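# Lay the wall plate flat inside the gray tray

## Task

Get the wall plate into the gray tray so it rests flat against the tray's floor and stays there without the robot supporting it; afterwards release the plate and pull the tool away from it.

## Robot and tools

Robot: two suction-cup arms, left_arm and right_arm (FANUC CRX-5iA-type, six joints each). Each arm ends in a vacuum tool with no fingers. The cup point (end_effector_position) is the centre of the cup rim when the cup touches nothing, and the cup points along that point's own +z axis. Starting about 7 cm back from the rim, the tool body and its camera stick out up to about 8 cm sideways, so leave that much room near walls, the tray rim and the other arm.

Frame: one scene frame for both arms. The origin lies on the table surface midway between the arms, +z is up, +x points out across the table, and left_arm sits on the +y side (base near (+0.070, +0.503, 0)), right_arm on the -y side (base near (-0.013, -0.447, 0)). The names left and right do not describe image sides. Each result has a state line, left_arm: … | right_arm: …, listing each cup point's position in metres and its orientation as quat_wxyz. Printed positions can be slightly wrong, more so when an arm reaches far.

execute_actions(actions): actions is a list of actions; each action is a table of 1 to 15 rows, each row lasting one 1/30 s control step, and an action always runs 15 steps (0.5 s), repeating its final row if shorter. An empty list only returns state and images. Every row has 14 numbers, each within [-1, 1], for both arms even when one is idle: left_arm dx, dy, dz, rx, ry, rz, suction, then right_arm dx, dy, dz, rx, ry, rz, suction. dx..rz are an offset, not a pose: they say where the cup point should be relative to where it was measured when that action began (for a call's first action, the last pose reported in this scene), expressed in the cup point's own axes. Every row refers to that same starting pose, not to the row before. Scale: 1.0 equals 0.6 m of travel or 180 degrees; rx, ry, rz form a single rotation vector. Suction is a level, not an offset: 1 is full vacuum (about 55 kPa under ambient), fractions ask for partial vacuum, and 0.05 or less switches it off. The level persists, so to keep an arm's suction unchanged repeat its current value; sending 0 turns it off. Result lines may include step readings of end_effector_position, HELD tags with an arm label for steps where part of the row was held back, Hand target lines (the pose the controller is now heading to), and a pose unreachable line when the clearance check altered or blocked what an arm received.

Motion limits: each step the commanded pose is clipped to at most 70 mm and 16 degrees from the measured pose, so large offsets take several actions; after an action the arm only continues up to its last clipped pose, so send the remainder next time. Position wins over orientation when both cannot be met. Elbows stop short of full extension.

move(target, speed, blocking): target is one 14-number row laid out as above, offsets from the pose in the latest result showing one, plus suction values applied at the start. Both cup points travel straight lines that finish together in 0.5 to 10 s (cut off at 10 s). speed is the top path speed in m/s, 0.002 to 0.5 (default 0.25); rotation is capped at twice that in rad/s. Paths ignore obstacles and the other arm, may lag or overshoot, and may exceed speed near full reach. With blocking=false the call returns after 0.5 s while motion continues; use wait(0) to check, and wait or stop before any new move or actions. The move: line reports the ending (done, off_target, moving, held, fault) and any limits (paced = pose clipped; held = some steps blocked, after which the arm may surge), plus each cup point's distance to its target.

wait(seconds): 0 to 10 s with arms holding their last command; returns early if a move finishes. stop(): brakes a running move; it needs stopping distance. zoom_image(camera, region): camera is cam_left_wrist or cam_right_wrist (each 504x504), region [x0, y0, x1, y1] in pixels from the top-left, at most 504 by 504. read_manual(section): only licence texts. finished_scene(scene): ends the current scene by its number, irreversibly; only call it once the plate lies flat in the tray on its own and the cup is off it.

Gripping: turn suction on and press the 29 mm rim onto a smooth flat area of the plate so it seals all round; holes, seams or plate edges under the rim leak. Watch suction_measured: near 0 means no seal; a good seal settles up to 0.15 below the command and may dip 0.04 while the pump cycles. part_present reads 1 once suction reaches 0.50 and drops to 0 below 0.45. Under vacuum the cup shortens, so the load sits up to about 10 mm nearer the tool. Vacuum alone can lift a resting object. To release, set the plate down on the tray floor, then switch suction off and lift at least 15 mm. A cup sealed to the table pins the tool until suction stops.

Avoid: knocking anything off the table, drops, slams and hard pushes. Arms are stiff; commanding even slightly into a solid surface can trip a fault. A torque reaching a joint's limit (152 N m for waist, shoulder, elbow; 38 N m for the three wrist joints) or any external force of 150 N halts that arm for 10 s and drops the rest of the call. Keep the arms from striking each other. Holding loads heats motors; a MOTOR HOT line warns before an OVER-TEMPERATURE FAULT brakes the arm. Loose objects may occasionally get nudged by outside pushes. Smooth, low-effort, quick motion is preferred.

Each tool is called after "Emit:" by a JSON object that holds its "name" and its "arguments".

## Session

I'll start by looking at the scene's current state.

Emit:
{"name": "execute_actions", "arguments": {"actions": []}}

Scene clock: 0.00 s.
left_arm: end_effector_position=(+0.5669, +0.5603, +0.3430) suction_measured=0.00 part_present=0 end_effector_quat_wxyz=(+0.002, -0.314, +0.950, -0.001) | right_arm: end_effector_position=(+0.4829, -0.3770, +0.3418) suction_measured=0.00 part_present=0 end_effector_quat_wxyz=(+0.003, +0.190, +0.982, +0.002)
Joint positions: left_arm=[ 0.265  0.129  0.195  0.003 -1.633  0.258] | right_arm=[ 0.263  0.129  0.193 -0.    -1.629 -0.786]
Joint velocities: left_arm=[ 0.001  0.     0.     0.    -0.    -0.001] | right_arm=[-0.    -0.     0.     0.001  0.001 -0.   ]
Hand target (left_arm): +0.567, +0.560, +0.343; +0.002, -0.314, +0.950, -0.001
Hand target (right_arm): +0.483, -0.377, +0.342; +0.003, +0.190, +0.982, +0.002

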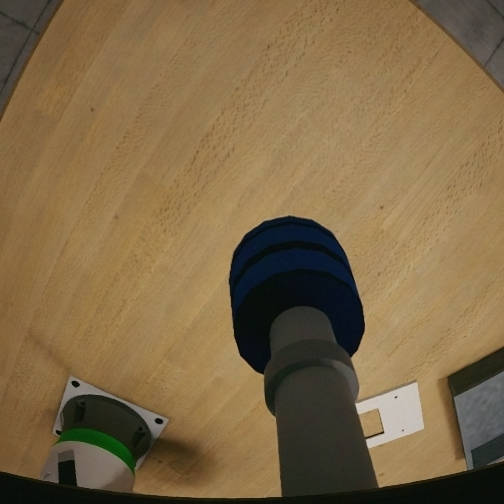

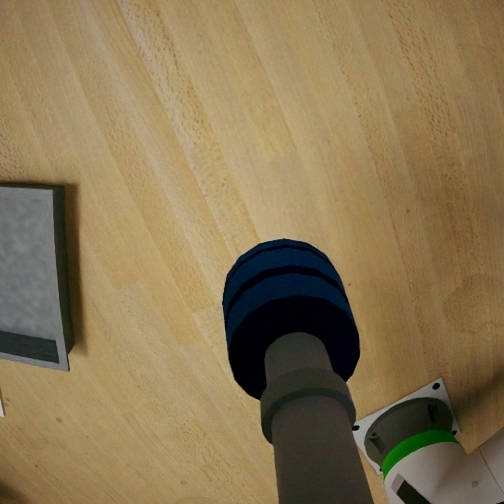

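Emit:
{"name": "zoom_image", "arguments": {"camera": "cam_left_wrist", "region": [324, 324, 504, 504]}}

Emit:
{"name": "zoom_image", "arguments": {"camera": "cam_right_wrist", "region": [0, 160, 200, 440]}}

Region (324, 324, 504, 504) of cam_left_wrist's 504x504 image, scaled by 2.800, with more detail than that image has.

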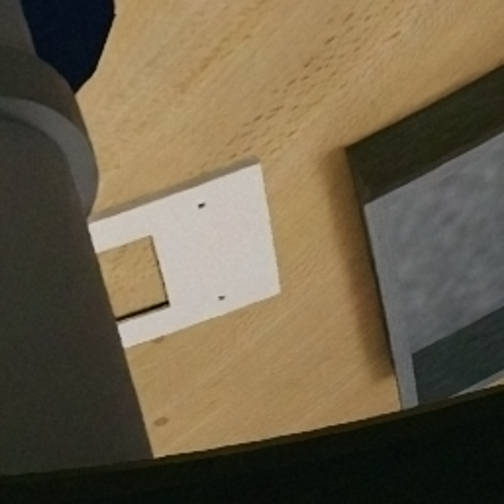

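Region (0, 160, 200, 440) of cam_right_wrist's 504x504 image, scaled by 1.800, with more detail than that image has; it fills the left 360 columns of this view, and the rest is white.

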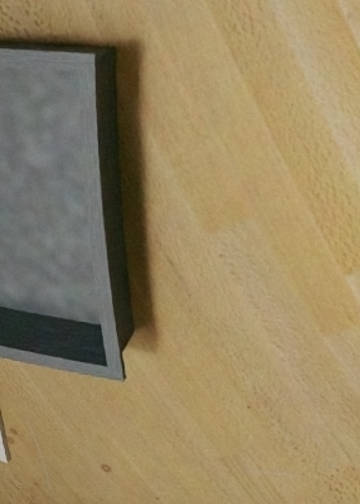

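Emit:
{"name": "move", "arguments": {"target": [0.695, -0.441, 0, 0, 0, 0, 0, 0, 0, 0, 0, 0, 0, 0], "speed": 0.35}}

Scene clock: 8.07 s.
left_arm: end_effector_position=(+0.3898, +0.0991, +0.3431) suction_measured=0.00 part_present=0 end_effector_quat_wxyz=(-0.000, -0.314, +0.950, -0.002) | right_arm: end_effector_position=(+0.4829, -0.3770, +0.3418) suction_measured=0.00 part_present=0 end_effector_quat_wxyz=(+0.003, +0.190, +0.982, +0.002)
Joint positions: left_arm=[-0.758  0.167  0.239  0.003 -1.639  1.282] | right_arm=[ 0.263  0.129  0.193 -0.    -1.629 -0.786]
Joint velocities: left_arm=[-0.     0.001  0.001  0.    -0.001  0.   ] | right_arm=[ 0.     0.001 -0.001 -0.001 -0.    -0.   ]
Hand target (left_arm): +0.390, +0.099, +0.343; -0.000, -0.314, +0.950, -0.002
Hand target (right_arm): +0.483, -0.377, +0.342; +0.003, +0.190, +0.982, +0.002
Off the commanded pose (left_arm): 0.001 m, 0 deg.
Off the commanded pose (right_arm): 0.000 m, 0 deg.
move: done
camera_calibration (this result's frames):
cam_left_wrist: T_world_to_cam=[[0.582539, -0.812761, -0.00827445, -0.132586], [-0.749699, -0.541217, 0.380835, 0.218052], [-0.314006, -0.215648, -0.924606, 0.568198], [0, 0, 0, 1]] pos_world=[0.419128, 0.132784, 0.44122]
cam_right_wrist: T_world_to_cam=[[-0.389243, -0.920716, 0.027779, -0.162158], [-0.858907, 0.373679, 0.350204, 0.443375], [-0.332819, 0.112455, -0.936261, 0.625971], [0, 0, 0, 1]] pos_world=[0.526034, -0.385375, 0.435306]

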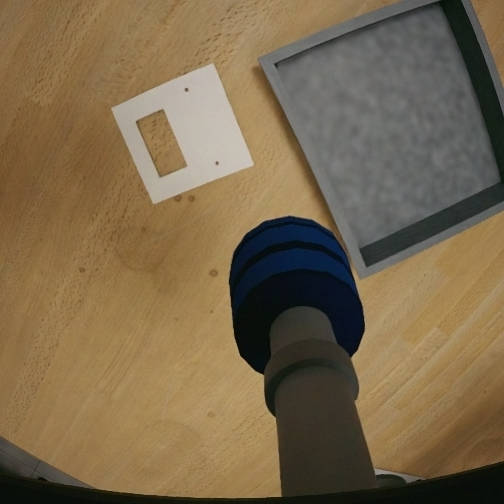

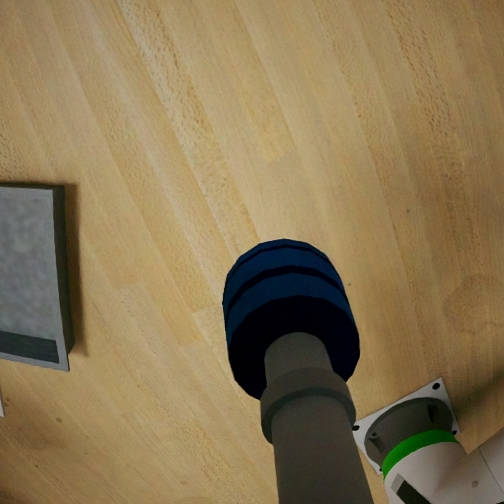

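Emit:
{"name": "zoom_image", "arguments": {"camera": "cam_left_wrist", "region": [90, 40, 270, 220]}}

Emit:
{"name": "zoom_image", "arguments": {"camera": "cam_left_wrist", "region": [224, 0, 504, 280]}}

Region (90, 40, 270, 220) of cam_left_wrist's 504x504 image, scaled by 2.800, with more detail than that image has.

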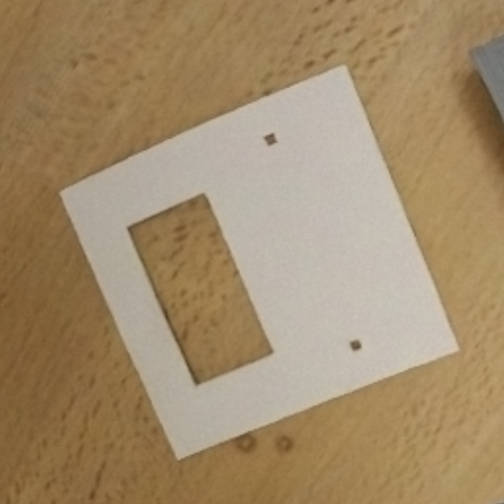

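Region (224, 0, 504, 280) of cam_left_wrist's 504x504 image, scaled by 1.800, with more detail than that image has.

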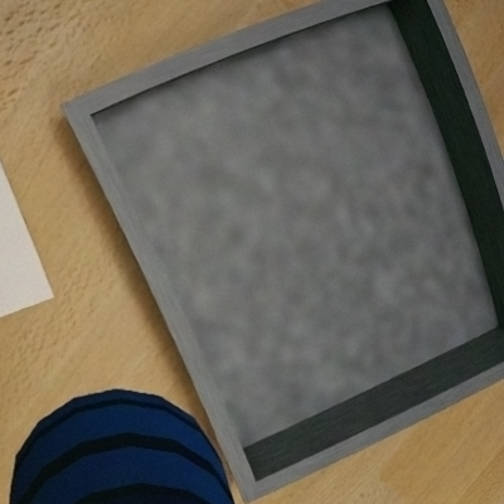

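Emit:
{"name": "move", "arguments": {"target": [-0.0063, 0.1114, 0.42, 0, 0, 0, 0, 0, 0, 0, 0, 0, 0, 0], "speed": 0.3}}

Scene clock: 21.37 s.
left_arm: end_effector_position=(+0.3544, +0.1541, +0.0907) suction_measured=0.00 part_present=0 end_effector_quat_wxyz=(+0.000, -0.314, +0.949, -0.002) | right_arm: end_effector_position=(+0.4829, -0.3770, +0.3418) suction_measured=0.00 part_present=0 end_effector_quat_wxyz=(+0.003, +0.190, +0.982, +0.002)
Joint positions: left_arm=[-0.706  0.15  -0.394  0.003 -1.023  1.23 ] | right_arm=[ 0.263  0.129  0.193 -0.    -1.629 -0.786]
Joint velocities: left_arm=[-0.001  0.    -0.     0.     0.001  0.002] | right_arm=[-0.     0.     0.    -0.002 -0.     0.   ]
Hand target (left_arm): +0.354, +0.154, +0.091; +0.000, -0.314, +0.949, -0.002
Hand target (right_arm): +0.483, -0.377, +0.342; +0.003, +0.190, +0.982, +0.002
Off the commanded pose (left_arm): 0.001 m, 0 deg.
Off the commanded pose (right_arm): 0.000 m, 0 deg.
move: done
camera_calibration (this result's frames):
cam_left_wrist: T_world_to_cam=[[0.584049, -0.811677, -0.00822973, -0.0700517], [-0.748913, -0.542742, 0.380211, 0.317371], [-0.313075, -0.215899, -0.924863, 0.335328], [0, 0, 0, 1]] pos_world=[0.38358, 0.187788, 0.188888]
cam_right_wrist: T_world_to_cam=[[-0.389243, -0.920716, 0.0277791, -0.162158], [-0.858907, 0.373679, 0.350204, 0.443375], [-0.332819, 0.112455, -0.936261, 0.625971], [0, 0, 0, 1]] pos_world=[0.526034, -0.385375, 0.435306]

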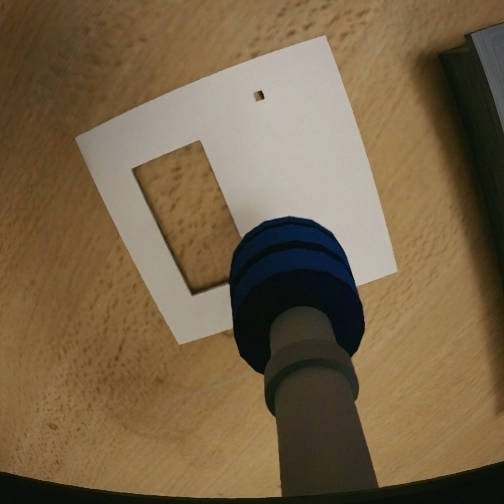

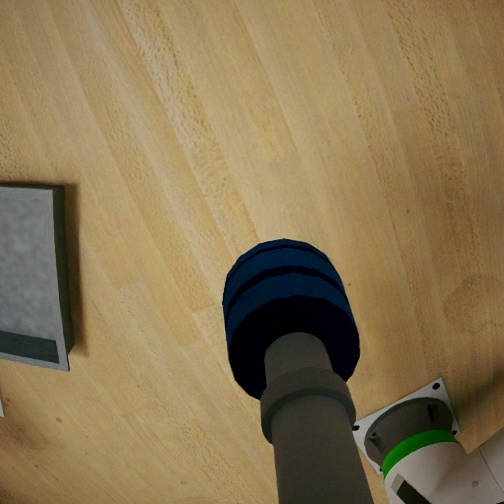

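Emit:
{"name": "zoom_image", "arguments": {"camera": "cam_left_wrist", "region": [60, 20, 420, 380]}}

Region (60, 20, 420, 380) of cam_left_wrist's 504x504 image, scaled by 1.400, with more detail than that image has.

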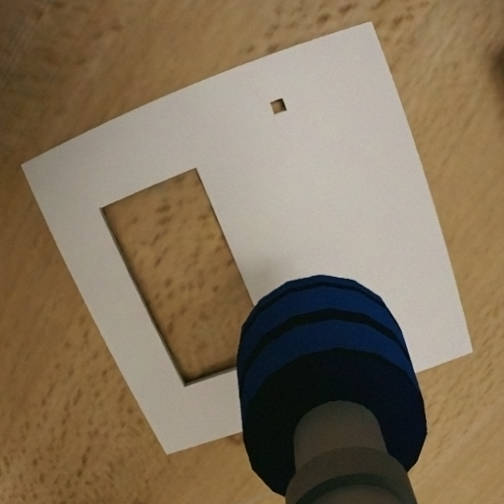

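Emit:
{"name": "move", "arguments": {"target": [-0.0012, -0.0079, 0.108, 0, 0, 0, 1, 0, 0, 0, 0, 0, 0, 0], "speed": 0.15}}

Scene clock: 28.37 s.
left_arm: end_effector_position=(+0.3581, +0.1507, +0.0257) suction_measured=0.00 part_present=0 end_effector_quat_wxyz=(+0.000, -0.315, +0.949, -0.002) | right_arm: end_effector_position=(+0.4829, -0.3770, +0.3418) suction_measured=0.00 part_present=0 end_effector_quat_wxyz=(+0.003, +0.190, +0.982, +0.002)
Joint positions: left_arm=[-0.708  0.263 -0.44   0.003 -0.864  1.232] | right_arm=[ 0.263  0.129  0.193 -0.    -1.629 -0.786]
Joint velocities: left_arm=[ 0.     0.     0.    -0.    -0.001  0.   ] | right_arm=[ 0.     0.001  0.    -0.001  0.001 -0.001]
Hand target (left_arm): +0.358, +0.151, +0.026; +0.000, -0.315, +0.949, -0.002
Hand target (right_arm): +0.483, -0.377, +0.342; +0.003, +0.190, +0.982, +0.002
Off the commanded pose (left_arm): 0.000 m, 0 deg.
Off the commanded pose (right_arm): 0.000 m, 0 deg.
move: done
camera_calibration (this result's frames):
cam_left_wrist: T_world_to_cam=[[0.584271, -0.811513, -0.00860089, -0.0755778], [-0.748782, -0.543133, 0.37991, 0.343017], [-0.312974, -0.21553, -0.924983, 0.275493], [0, 0, 0, 1]] pos_world=[0.387225, 0.184349, 0.123861]
cam_right_wrist: T_world_to_cam=[[-0.389243, -0.920716, 0.027779, -0.162158], [-0.858907, 0.373679, 0.350204, 0.443375], [-0.332819, 0.112455, -0.936261, 0.625971], [0, 0, 0, 1]] pos_world=[0.526034, -0.385375, 0.435305]

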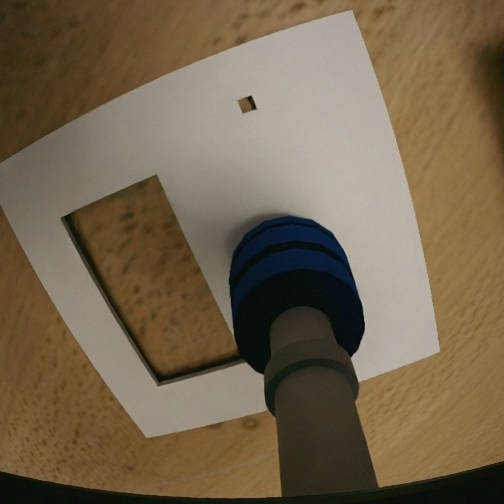

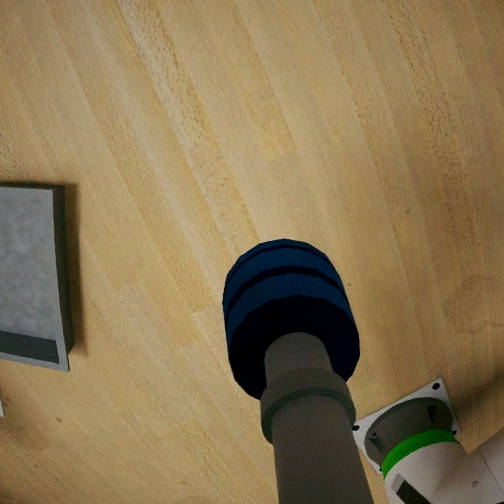

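Emit:
{"name": "move", "arguments": {"target": [0, 0, 0.022, 0, 0, 0, 1, 0, 0, 0, 0, 0, 0, 0], "speed": 0.02}}

Scene clock: 29.73 s.
left_arm: end_effector_position=(+0.3581, +0.1507, +0.0124) suction_measured=0.00 part_present=0 end_effector_quat_wxyz=(+0.000, -0.315, +0.949, -0.002) | right_arm: end_effector_position=(+0.4829, -0.3770, +0.3418) suction_measured=0.00 part_present=0 end_effector_quat_wxyz=(+0.003, +0.190, +0.982, +0.002)
Joint positions: left_arm=[-0.708  0.286 -0.45   0.003 -0.831  1.232] | right_arm=[ 0.263  0.129  0.193 -0.    -1.629 -0.786]
Joint velocities: left_arm=[-0.     0.     0.    -0.001  0.     0.001] | right_arm=[ 0.     0.    -0.001 -0.     0.     0.   ]
Hand target (left_arm): +0.358, +0.151, +0.012; +0.000, -0.315, +0.949, -0.002
Hand target (right_arm): +0.483, -0.377, +0.342; +0.003, +0.190, +0.982, +0.002
Off the commanded pose (left_arm): 0.000 m, 0 deg.
Off the commanded pose (right_arm): 0.000 m, 0 deg.
move: done
camera_calibration (this result's frames):
cam_left_wrist: T_world_to_cam=[[0.584366, -0.811444, -0.0086053, -0.075804], [-0.748725, -0.543227, 0.379888, 0.348067], [-0.312933, -0.215551, -0.924992, 0.263257], [0, 0, 0, 1]] pos_world=[0.387286, 0.184314, 0.110632]
cam_right_wrist: T_world_to_cam=[[-0.389244, -0.920716, 0.0277791, -0.162158], [-0.858907, 0.373679, 0.350204, 0.443375], [-0.332819, 0.112455, -0.936261, 0.625971], [0, 0, 0, 1]] pos_world=[0.526034, -0.385375, 0.435305]

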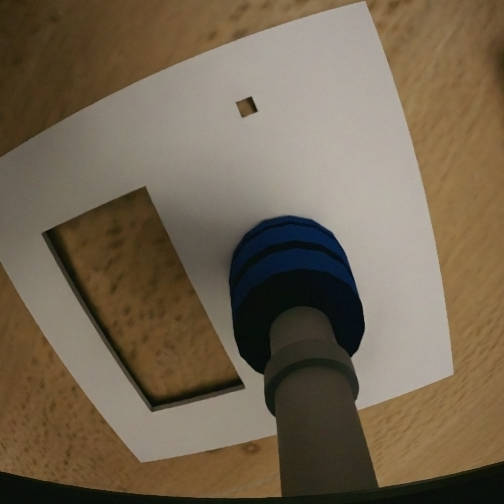

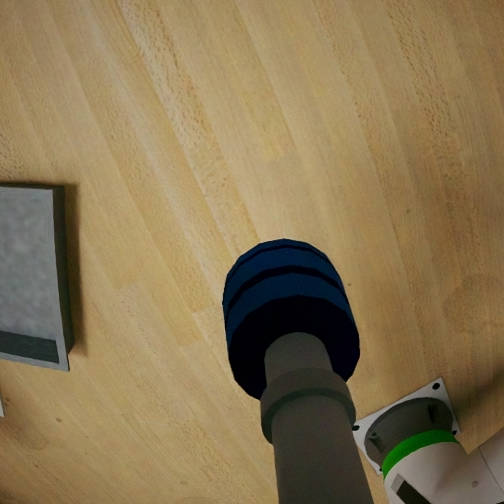

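Emit:
{"name": "move", "arguments": {"target": [0, 0, 0.007, 0, 0, 0, 1, 0, 0, 0, 0, 0, 0, 0], "speed": 0.01}}

Scene clock: 30.80 s.
left_arm: end_effector_position=(+0.3581, +0.1507, +0.0082) suction_measured=0.50 part_present=1 end_effector_quat_wxyz=(+0.000, -0.315, +0.949, -0.002) | right_arm: end_effector_position=(+0.4829, -0.3770, +0.3418) suction_measured=0.00 part_present=0 end_effector_quat_wxyz=(+0.003, +0.190, +0.982, +0.002)
Joint positions: left_arm=[-0.708  0.294 -0.452  0.003 -0.821  1.232] | right_arm=[ 0.263  0.129  0.193 -0.    -1.629 -0.786]
Joint velocities: left_arm=[-0.001  0.    -0.     0.     0.    -0.   ] | right_arm=[-0.    -0.     0.     0.001  0.001 -0.   ]
Hand target (left_arm): +0.358, +0.151, +0.008; +0.000, -0.315, +0.949, -0.002
Hand target (right_arm): +0.483, -0.377, +0.342; +0.003, +0.190, +0.982, +0.002
Off the commanded pose (left_arm): 0.000 m, 0 deg.
Off the commanded pose (right_arm): 0.000 m, 0 deg.
move: done
camera_calibration (this result's frames):
cam_left_wrist: T_world_to_cam=[[0.584353, -0.811454, -0.00862671, -0.0758431], [-0.748748, -0.543235, 0.379832, 0.349699], [-0.312903, -0.215497, -0.925015, 0.259347], [0, 0, 0, 1]] pos_world=[0.387306, 0.184314, 0.106418]
cam_right_wrist: T_world_to_cam=[[-0.389243, -0.920716, 0.0277789, -0.162158], [-0.858907, 0.373679, 0.350204, 0.443375], [-0.332819, 0.112455, -0.936261, 0.625971], [0, 0, 0, 1]] pos_world=[0.526034, -0.385375, 0.435306]

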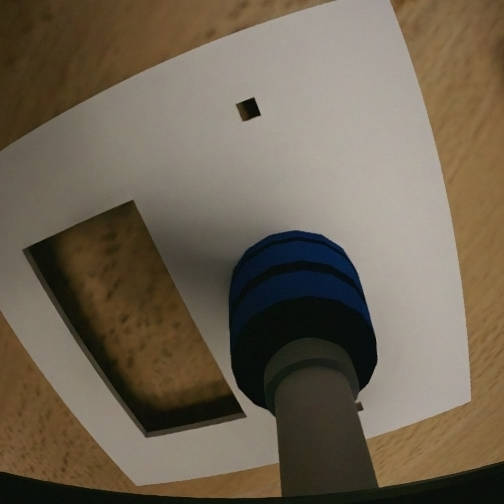

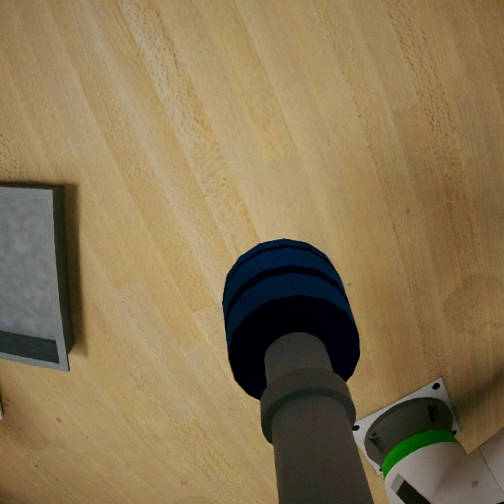

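Emit:
{"name": "wait", "arguments": {"seconds": 0}}

Scene clock: 31.13 s.
left_arm: end_effector_position=(+0.3581, +0.1507, +0.0082) suction_measured=0.86 part_present=1 end_effector_quat_wxyz=(+0.000, -0.315, +0.949, -0.002) | right_arm: end_effector_position=(+0.4829, -0.3770, +0.3418) suction_measured=0.00 part_present=0 end_effector_quat_wxyz=(+0.003, +0.190, +0.982, +0.002)
Joint positions: left_arm=[-0.708  0.294 -0.452  0.003 -0.821  1.232] | right_arm=[ 0.263  0.129  0.193 -0.    -1.629 -0.786]
Joint velocities: left_arm=[ 0.001 -0.    -0.     0.    -0.001 -0.001] | right_arm=[ 0.    -0.     0.     0.001 -0.001 -0.   ]
Hand target (left_arm): +0.358, +0.151, +0.008; +0.000, -0.315, +0.949, -0.002
Hand target (right_arm): +0.483, -0.377, +0.342; +0.003, +0.190, +0.982, +0.002
Off the commanded pose (left_arm): 0.000 m, 0 deg.
Off the commanded pose (right_arm): 0.000 m, 0 deg.
camera_calibration (this result's frames):
cam_left_wrist: T_world_to_cam=[[0.584353, -0.811454, -0.00863061, -0.0758426], [-0.748747, -0.543236, 0.379833, 0.3497], [-0.312906, -0.215495, -0.925015, 0.259345], [0, 0, 0, 1]] pos_world=[0.387306, 0.184314, 0.106416]
cam_right_wrist: T_world_to_cam=[[-0.389243, -0.920716, 0.0277789, -0.162158], [-0.858907, 0.373679, 0.350204, 0.443375], [-0.332819, 0.112455, -0.936262, 0.625971], [0, 0, 0, 1]] pos_world=[0.526034, -0.385375, 0.435306]

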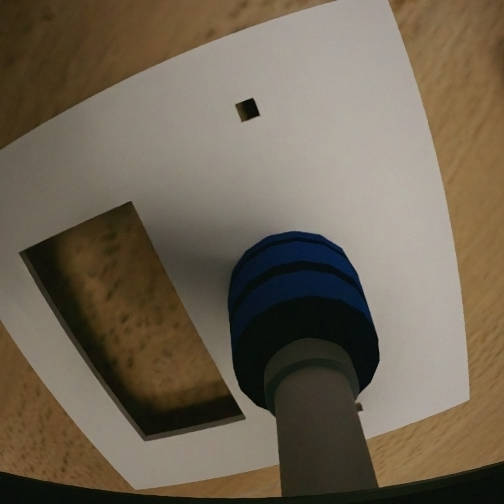

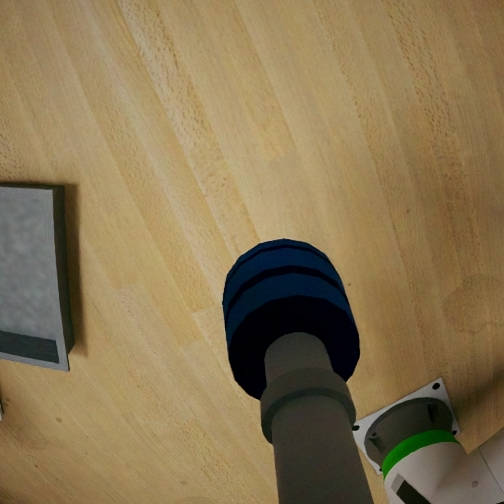

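Emit:
{"name": "move", "arguments": {"target": [0, 0, -0.145, 0, 0, 0, 1, 0, 0, 0, 0, 0, 0, 0], "speed": 0.15}}

Scene clock: 41.20 s.
left_arm: end_effector_position=(+0.3576, +0.1508, +0.0954) suction_measured=0.96 part_present=1 end_effector_quat_wxyz=(-0.000, -0.314, +0.949, -0.002) | right_arm: end_effector_position=(+0.4829, -0.3770, +0.3418) suction_measured=0.00 part_present=0 end_effector_quat_wxyz=(+0.003, +0.190, +0.982, +0.002)
Joint positions: left_arm=[-0.709  0.155 -0.376  0.003 -1.037  1.232] | right_arm=[ 0.263  0.129  0.193 -0.    -1.629 -0.786]
Joint velocities: left_arm=[-0.001 -0.001  0.    -0.    -0.001  0.001] | right_arm=[-0.    -0.001 -0.001  0.     0.     0.001]
Hand target (left_arm): +0.358, +0.151, +0.095; +0.000, -0.314, +0.949, -0.002
Hand target (right_arm): +0.483, -0.377, +0.342; +0.003, +0.190, +0.982, +0.002
Off the commanded pose (left_arm): 0.000 m, 0 deg.
Off the commanded pose (right_arm): 0.000 m, 0 deg.
move: done
camera_calibration (this result's frames):
cam_left_wrist: T_world_to_cam=[[0.583943, -0.811751, -0.00848042, -0.0745072], [-0.74887, -0.542682, 0.380381, 0.316133], [-0.313377, -0.21577, -0.924791, 0.34008], [0, 0, 0, 1]] pos_world=[0.386824, 0.184458, 0.19362]
cam_right_wrist: T_world_to_cam=[[-0.389244, -0.920716, 0.0277789, -0.162158], [-0.858907, 0.373679, 0.350204, 0.443375], [-0.332819, 0.112455, -0.936261, 0.625971], [0, 0, 0, 1]] pos_world=[0.526034, -0.385375, 0.435306]

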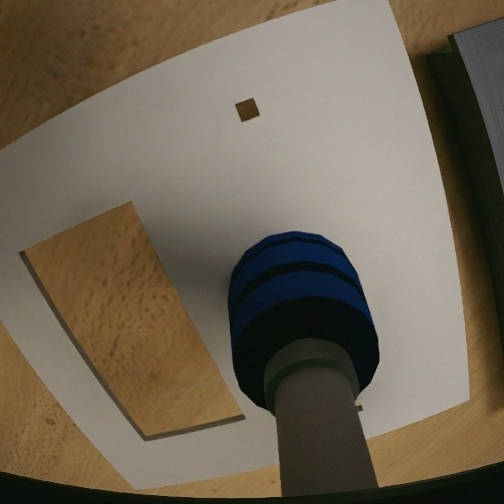

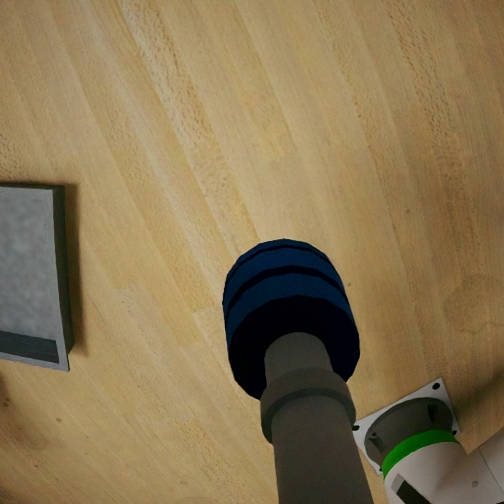

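Emit:
{"name": "zoom_image", "arguments": {"camera": "cam_left_wrist", "region": [384, 0, 504, 120]}}

Region (384, 0, 504, 120) of cam_left_wrist's 504x504 image, scaled by 4.200, with more detail than that image has.

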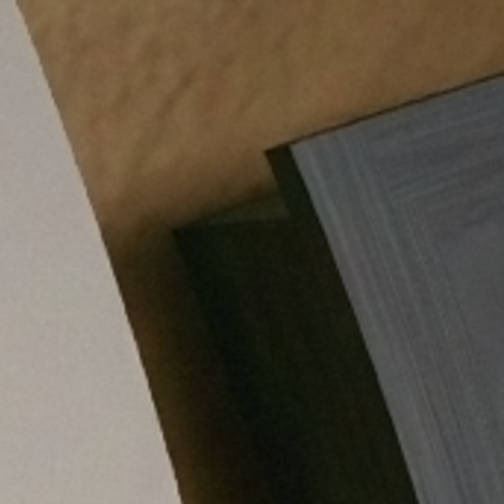

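Emit:
{"name": "move", "arguments": {"target": [-0.023, -0.3857, 0, 0, 0, -0.029, 1, 0, 0, 0, 0, 0, 0, 0], "speed": 0.25}}

Scene clock: 46.50 s.
left_arm: end_effector_position=(+0.5064, -0.0264, +0.0961) suction_measured=0.99 part_present=1 end_effector_quat_wxyz=(-0.000, -0.357, +0.934, -0.002) | right_arm: end_effector_position=(+0.4829, -0.3770, +0.3418) suction_measured=0.00 part_present=0 end_effector_quat_wxyz=(+0.003, +0.190, +0.982, +0.002)
Joint positions: left_arm=[-0.804  0.692  0.391  0.003 -1.266  1.418] | right_arm=[ 0.263  0.129  0.193 -0.    -1.629 -0.786]
Joint velocities: left_arm=[-0.     0.001  0.001 -0.001 -0.002 -0.001] | right_arm=[ 0.     0.     0.    -0.001  0.    -0.001]
Hand target (left_arm): +0.506, -0.026, +0.096; -0.000, -0.357, +0.934, -0.002
Hand target (right_arm): +0.483, -0.377, +0.342; +0.003, +0.190, +0.982, +0.002
Off the commanded pose (left_arm): 0.001 m, 0 deg.
Off the commanded pose (right_arm): 0.000 m, 0 deg.
move: done
camera_calibration (this result's frames):
cam_left_wrist: T_world_to_cam=[[0.654875, -0.755686, -0.00879374, -0.339659], [-0.696388, -0.607926, 0.381405, 0.30279], [-0.293568, -0.243649, -0.924366, 0.338279], [0, 0, 0, 1]] pos_world=[0.532602, 0.0098193, 0.194222]
cam_right_wrist: T_world_to_cam=[[-0.389243, -0.920716, 0.0277789, -0.162158], [-0.858907, 0.373679, 0.350204, 0.443375], [-0.332819, 0.112455, -0.936261, 0.625971], [0, 0, 0, 1]] pos_world=[0.526034, -0.385375, 0.435306]

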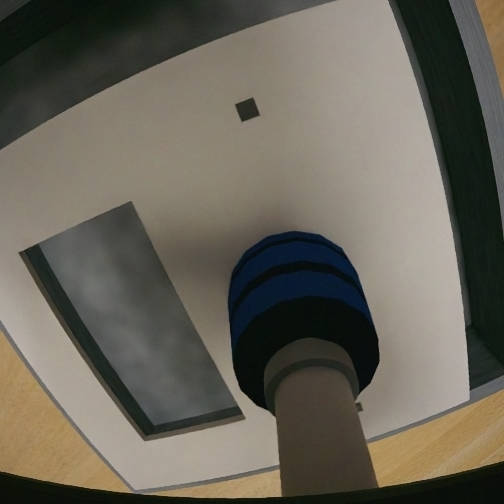

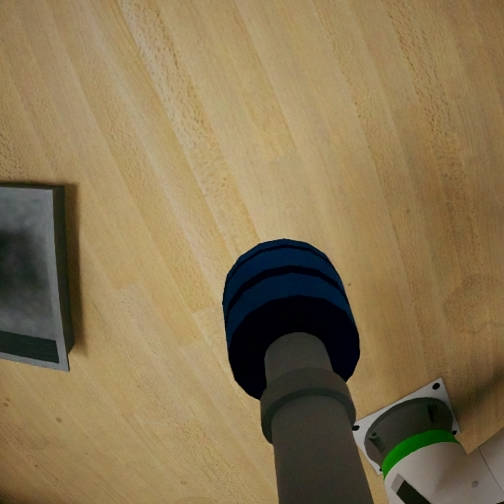

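Emit:
{"name": "move", "arguments": {"target": [0, 0, 0.11, 0, 0, 0, 1, 0, 0, 0, 0, 0, 0, 0], "speed": 0.12}}

Scene clock: 52.47 s.
left_arm: end_effector_position=(+0.5067, -0.0265, +0.0300) suction_measured=0.96 part_present=1 end_effector_quat_wxyz=(-0.000, -0.357, +0.934, -0.002) | right_arm: end_effector_position=(+0.4829, -0.3770, +0.3418) suction_measured=0.00 part_present=0 end_effector_quat_wxyz=(+0.003, +0.190, +0.982, +0.002)
Joint positions: left_arm=[-0.804  0.754  0.33   0.003 -1.143  1.418] | right_arm=[ 0.263  0.129  0.193 -0.    -1.629 -0.786]
Joint velocities: left_arm=[ 0.    -0.    -0.    -0.    -0.001  0.001] | right_arm=[-0.    -0.001 -0.     0.     0.001  0.001]
Hand target (left_arm): +0.507, -0.027, +0.030; -0.000, -0.357, +0.934, -0.002
Hand target (right_arm): +0.483, -0.377, +0.342; +0.003, +0.190, +0.982, +0.002
Off the commanded pose (left_arm): 0.000 m, 0 deg.
Off the commanded pose (right_arm): 0.000 m, 0 deg.
move: done
camera_calibration (this result's frames):
cam_left_wrist: T_world_to_cam=[[0.655143, -0.755452, -0.00894335, -0.34062], [-0.696196, -0.608268, 0.38121, 0.327997], [-0.293426, -0.243521, -0.924445, 0.277132], [0, 0, 0, 1]] pos_world=[0.532823, 0.00967516, 0.128111]
cam_right_wrist: T_world_to_cam=[[-0.389244, -0.920716, 0.0277789, -0.162158], [-0.858907, 0.373679, 0.350204, 0.443375], [-0.332819, 0.112455, -0.936261, 0.625971], [0, 0, 0, 1]] pos_world=[0.526034, -0.385375, 0.435306]

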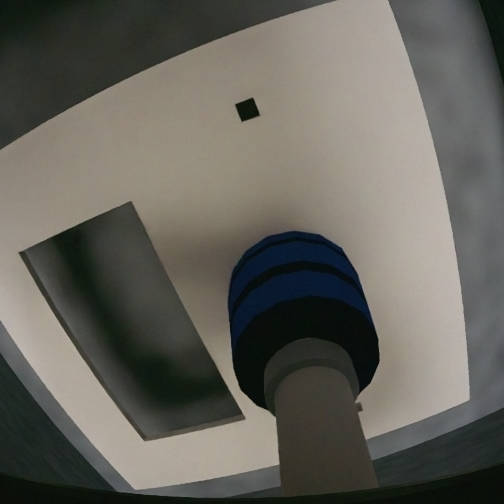

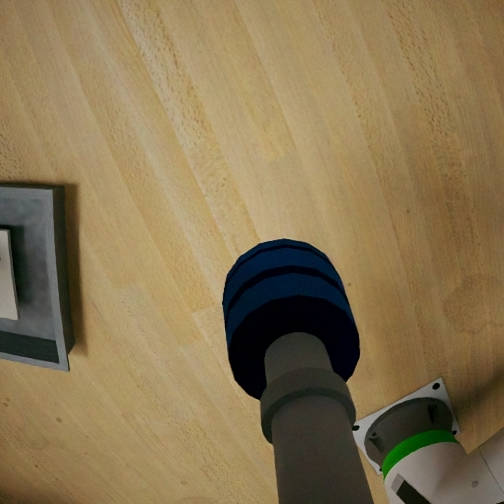

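Emit:
{"name": "zoom_image", "arguments": {"camera": "cam_left_wrist", "region": [0, 300, 204, 504]}}

Emit:
{"name": "zoom_image", "arguments": {"camera": "cam_left_wrist", "region": [340, 340, 504, 504]}}

Emit:
{"name": "zoom_image", "arguments": {"camera": "cam_right_wrist", "region": [0, 170, 100, 390]}}

Region (0, 300, 204, 504) of cam_left_wrist's 504x504 image, scaled by 2.471, with more detail than that image has.

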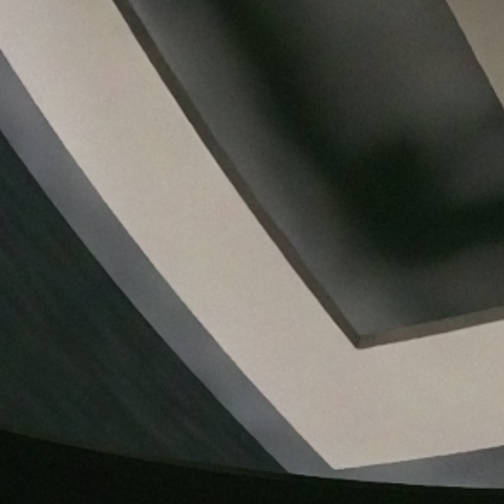

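Region (340, 340, 504, 504) of cam_left_wrist's 504x504 image, scaled by 3.073, with more detail than that image has.

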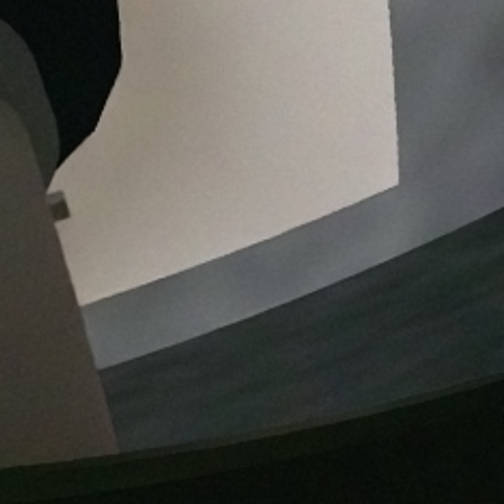

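Region (0, 170, 100, 390) of cam_right_wrist's 504x504 image, scaled by 2.291, with more detail than that image has; it fills the left 229 columns of this view, and the rest is white.

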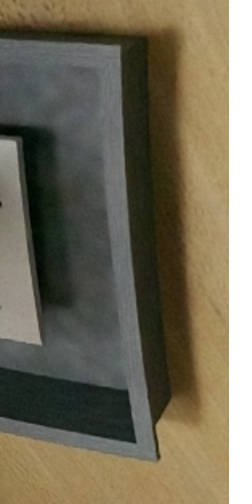

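Emit:
{"name": "zoom_image", "arguments": {"camera": "cam_right_wrist", "region": [0, 300, 90, 390]}}

Region (0, 300, 90, 390) of cam_right_wrist's 504x504 image, scaled by 5.600, with more detail than that image has.

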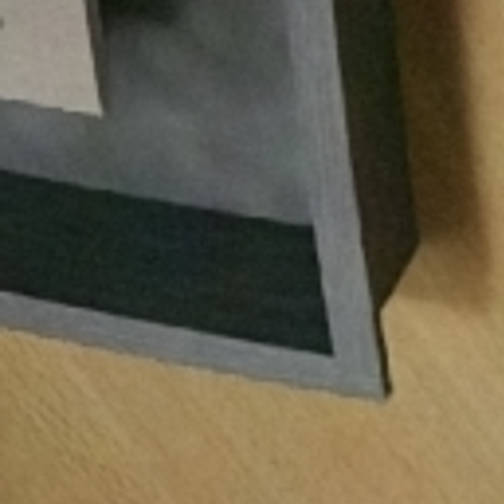

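Emit:
{"name": "move", "arguments": {"target": [0, 0, 0.0333, 0, 0, 0, 1, 0, 0, 0, 0, 0, 0, 0], "speed": 0.04}}

Scene clock: 68.43 s.
left_arm: end_effector_position=(+0.5067, -0.0266, +0.0099) suction_measured=0.99 part_present=1 end_effector_quat_wxyz=(-0.000, -0.357, +0.934, -0.002) | right_arm: end_effector_position=(+0.4829, -0.3770, +0.3418) suction_measured=0.00 part_present=0 end_effector_quat_wxyz=(+0.003, +0.190, +0.982, +0.002)
Joint positions: left_arm=[-0.804  0.776  0.317  0.003 -1.108  1.418] | right_arm=[ 0.263  0.129  0.193 -0.    -1.629 -0.786]
Joint velocities: left_arm=[ 0. -0.  0.  0.  0.  0.] | right_arm=[-0.    -0.001  0.     0.001 -0.001 -0.001]
Hand target (left_arm): +0.507, -0.027, +0.010; -0.000, -0.357, +0.934, -0.002
Hand target (right_arm): +0.483, -0.377, +0.342; +0.003, +0.190, +0.982, +0.002
Off the commanded pose (left_arm): 0.000 m, 0 deg.
Off the commanded pose (right_arm): 0.000 m, 0 deg.
move: done
camera_calibration (this result's frames):
cam_left_wrist: T_world_to_cam=[[0.655233, -0.755373, -0.00898663, -0.340928], [-0.69609, -0.608345, 0.381281, 0.33557], [-0.293476, -0.243572, -0.924416, 0.258651], [0, 0, 0, 1]] pos_world=[0.532882, 0.00961453, 0.108091]
cam_right_wrist: T_world_to_cam=[[-0.389244, -0.920716, 0.027779, -0.162158], [-0.858907, 0.373679, 0.350204, 0.443375], [-0.332819, 0.112455, -0.936261, 0.625971], [0, 0, 0, 1]] pos_world=[0.526034, -0.385375, 0.435306]

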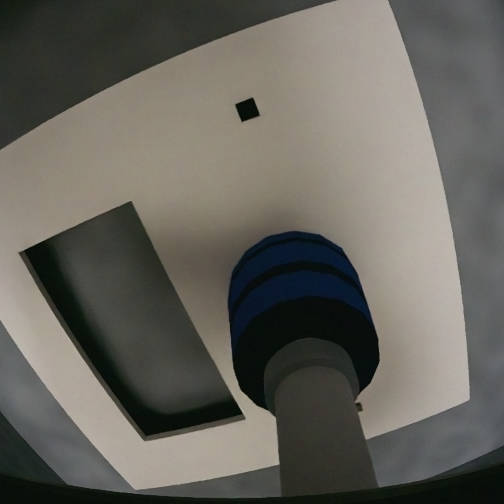

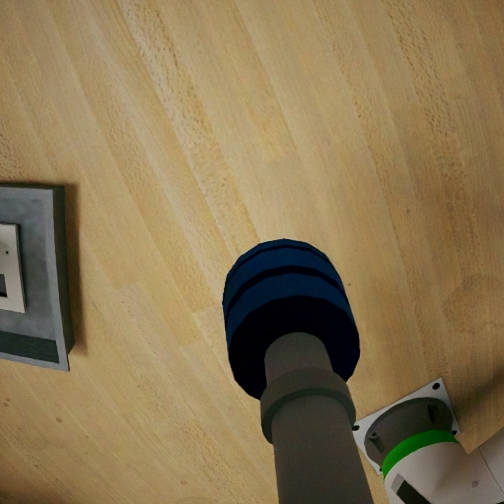

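Emit:
{"name": "zoom_image", "arguments": {"camera": "cam_left_wrist", "region": [0, 190, 260, 450]}}

Region (0, 190, 260, 450) of cam_left_wrist's 504x504 image, scaled by 1.938, with more detail than that image has.

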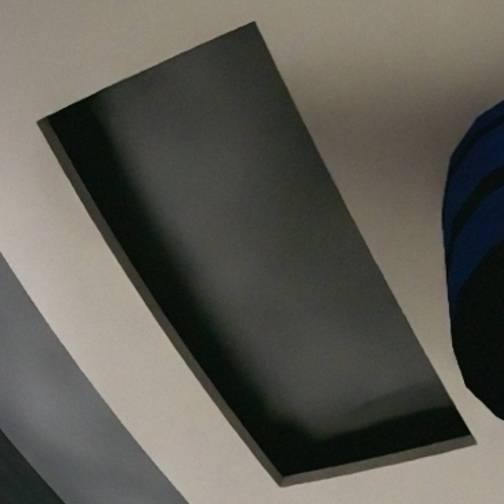

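Emit:
{"name": "move", "arguments": {"target": [0, 0, 0.0083, 0, 0, 0, 1, 0, 0, 0, 0, 0, 0, 0], "speed": 0.015}}

Emit:
{"name": "zoom_image", "arguments": {"camera": "cam_left_wrist", "region": [0, 190, 260, 450]}}

Scene clock: 70.67 s.
left_arm: end_effector_position=(+0.5068, -0.0266, +0.0049) suction_measured=0.98 part_present=1 end_effector_quat_wxyz=(-0.000, -0.357, +0.934, -0.002) | right_arm: end_effector_position=(+0.4829, -0.3770, +0.3418) suction_measured=0.00 part_present=0 end_effector_quat_wxyz=(+0.003, +0.190, +0.982, +0.002)
Joint positions: left_arm=[-0.804  0.782  0.314  0.003 -1.1    1.418] | right_arm=[ 0.263  0.129  0.193 -0.    -1.629 -0.786]
Joint velocities: left_arm=[-0.001  0.    -0.    -0.001 -0.    -0.002] | right_arm=[ 0.    -0.001  0.     0.     0.001  0.001]
Hand target (left_arm): +0.507, -0.027, +0.005; -0.000, -0.357, +0.934, -0.002
Hand target (right_arm): +0.483, -0.377, +0.342; +0.003, +0.190, +0.982, +0.002
Off the commanded pose (left_arm): 0.000 m, 0 deg.
Off the commanded pose (right_arm): 0.000 m, 0 deg.
move: done
camera_calibration (this result's frames):
cam_left_wrist: T_world_to_cam=[[0.655241, -0.755366, -0.00902104, -0.340983], [-0.696111, -0.608392, 0.381166, 0.337524], [-0.293409, -0.243476, -0.924462, 0.254003], [0, 0, 0, 1]] pos_world=[0.532907, 0.00962364, 0.103087]
cam_right_wrist: T_world_to_cam=[[-0.389244, -0.920716, 0.0277791, -0.162158], [-0.858907, 0.373679, 0.350204, 0.443375], [-0.332819, 0.112455, -0.936261, 0.625971], [0, 0, 0, 1]] pos_world=[0.526034, -0.385375, 0.435306]

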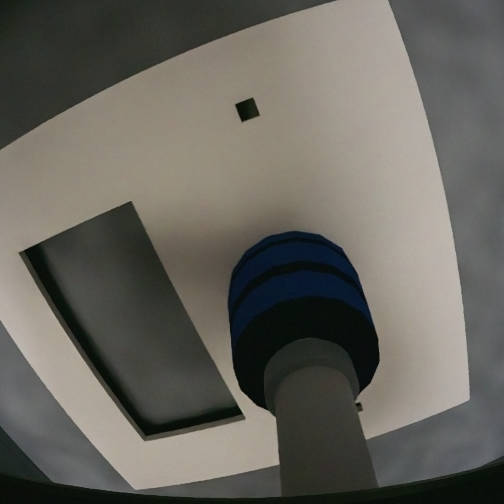

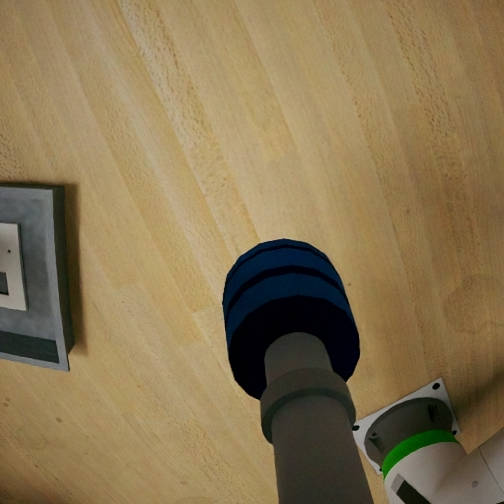

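Region (0, 190, 260, 450) of cam_left_wrist's 504x504 image, scaled by 1.938, with more detail than that image has.

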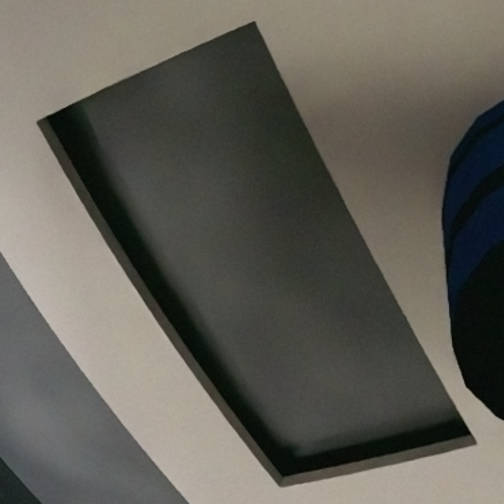

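Emit:
{"name": "move", "arguments": {"target": [0, 0, 0.0033, 0, 0, 0, 1, 0, 0, 0, 0, 0, 0, 0], "speed": 0.008}}

Emit:
{"name": "zoom_image", "arguments": {"camera": "cam_left_wrist", "region": [0, 190, 260, 450]}}

Scene clock: 72.93 s.
left_arm: end_effector_position=(+0.5068, -0.0266, +0.0030) suction_measured=0.96 part_present=1 end_effector_quat_wxyz=(-0.000, -0.357, +0.934, -0.002) | right_arm: end_effector_position=(+0.4829, -0.3770, +0.3418) suction_measured=0.00 part_present=0 end_effector_quat_wxyz=(+0.003, +0.190, +0.982, +0.002)
Joint positions: left_arm=[-0.804  0.784  0.313  0.003 -1.096  1.418] | right_arm=[ 0.263  0.129  0.193 -0.    -1.629 -0.786]
Joint velocities: left_arm=[-0.     0.001 -0.    -0.001  0.001  0.001] | right_arm=[-0.     0.001  0.     0.    -0.001 -0.   ]
Hand target (left_arm): +0.507, -0.027, +0.003; -0.000, -0.357, +0.934, -0.002
Hand target (right_arm): +0.483, -0.377, +0.342; +0.003, +0.190, +0.982, +0.002
Off the commanded pose (left_arm): 0.000 m, 0 deg.
Off the commanded pose (right_arm): 0.000 m, 0 deg.
move: done
camera_calibration (this result's frames):
cam_left_wrist: T_world_to_cam=[[0.655261, -0.75535, -0.00890292, -0.341066], [-0.696098, -0.608354, 0.381251, 0.338226], [-0.293395, -0.243622, -0.924428, 0.252219], [0, 0, 0, 1]] pos_world=[0.532925, 0.00958309, 0.101173]
cam_right_wrist: T_world_to_cam=[[-0.389244, -0.920716, 0.0277789, -0.162158], [-0.858907, 0.373679, 0.350204, 0.443375], [-0.332819, 0.112455, -0.936261, 0.625971], [0, 0, 0, 1]] pos_world=[0.526034, -0.385375, 0.435306]

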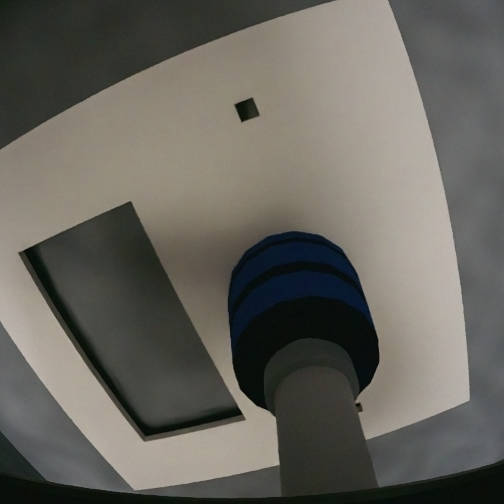

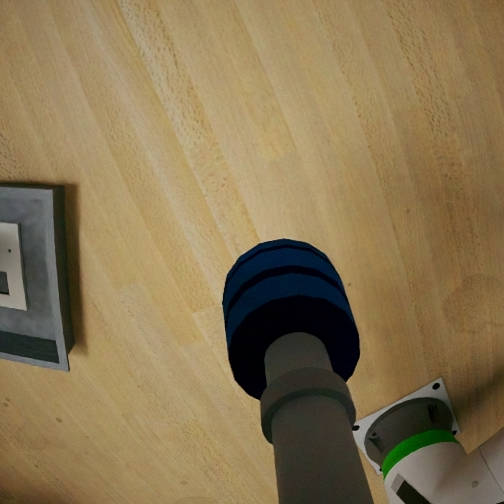

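Region (0, 190, 260, 450) of cam_left_wrist's 504x504 image, scaled by 1.938, with more detail than that image has.

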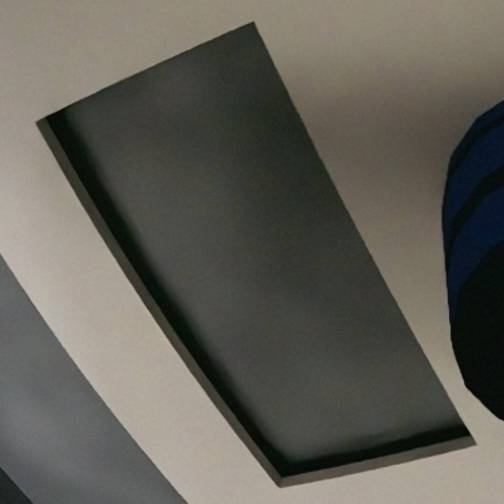

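Emit:
{"name": "execute_actions", "arguments": {"actions": [[[0, 0, 0.0008, 0, 0, 0, 1, 0, 0, 0, 0, 0, 0, 0], [0, 0, 0.0008, 0, 0, 0, 1, 0, 0, 0, 0, 0, 0, 0], [0, 0, 0.0008, 0, 0, 0, 1, 0, 0, 0, 0, 0, 0, 0], [0, 0, 0.0008, 0, 0, 0, 1, 0, 0, 0, 0, 0, 0, 0], [0, 0, 0.0008, 0, 0, 0, 1, 0, 0, 0, 0, 0, 0, 0], [0, 0, 0.0008, 0, 0, 0, 0, 0, 0, 0, 0, 0, 0, 0]]]}}

Scene clock: 75.00 s.
left_arm: end_effector_position=(+0.5068, -0.0266, +0.0026) suction_measured=0.00 part_present=0 end_effector_quat_wxyz=(-0.000, -0.357, +0.934, -0.002) | right_arm: end_effector_position=(+0.4829, -0.3770, +0.3418) suction_measured=0.00 part_present=0 end_effector_quat_wxyz=(+0.003, +0.190, +0.982, +0.002)
Joint positions: left_arm=[-0.804  0.784  0.312  0.003 -1.095  1.418] | right_arm=[ 0.263  0.129  0.193 -0.    -1.629 -0.786]
Joint velocities: left_arm=[-0.001  0.    -0.     0.     0.    -0.   ] | right_arm=[ 0.     0.     0.     0.     0.001 -0.001]
Hand target (left_arm): +0.507, -0.027, +0.003; -0.000, -0.357, +0.934, -0.002
Hand target (right_arm): +0.483, -0.377, +0.342; +0.003, +0.190, +0.982, +0.002
Off the commanded pose (left_arm): 0.000 m, 0 deg.
Off the commanded pose (right_arm): 0.000 m, 0 deg.
Step readings (end_effector_position):
0: left_arm (+0.5068, -0.0266, +0.0030) | right_arm (+0.4829, -0.3770, +0.3418)
1: left_arm (+0.5068, -0.0266, +0.0029) | right_arm (+0.4829, -0.3770, +0.3418)
2: left_arm (+0.5068, -0.0266, +0.0027) | right_arm (+0.4829, -0.3770, +0.3418)
4: left_arm (+0.5068, -0.0266, +0.0026) | right_arm (+0.4829, -0.3770, +0.3418)
8: left_arm (+0.5068, -0.0266, +0.0026) | right_arm (+0.4829, -0.3770, +0.3418)
15: end_effector_position above
camera_calibration (this result's frames):
cam_left_wrist: T_world_to_cam=[[0.655251, -0.75536, -0.00885781, -0.341078], [-0.696155, -0.608362, 0.381136, 0.338463], [-0.293284, -0.243573, -0.924476, 0.251749], [0, 0, 0, 1]] pos_world=[0.532948, 0.00959072, 0.100714]
cam_right_wrist: T_world_to_cam=[[-0.389244, -0.920716, 0.0277792, -0.162158], [-0.858907, 0.373679, 0.350204, 0.443375], [-0.332819, 0.112455, -0.936261, 0.625971], [0, 0, 0, 1]] pos_world=[0.526034, -0.385375, 0.435306]

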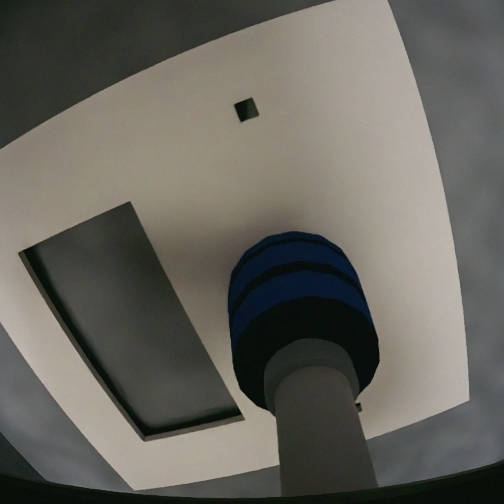

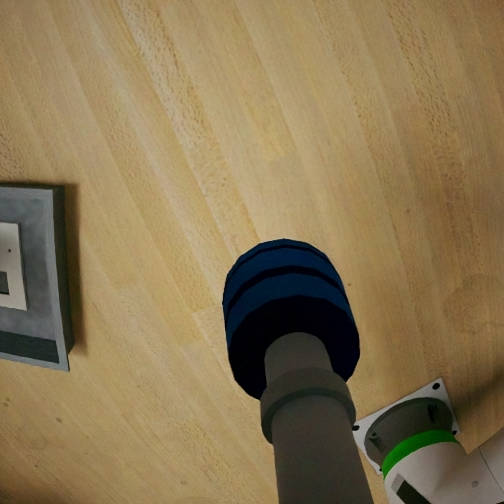

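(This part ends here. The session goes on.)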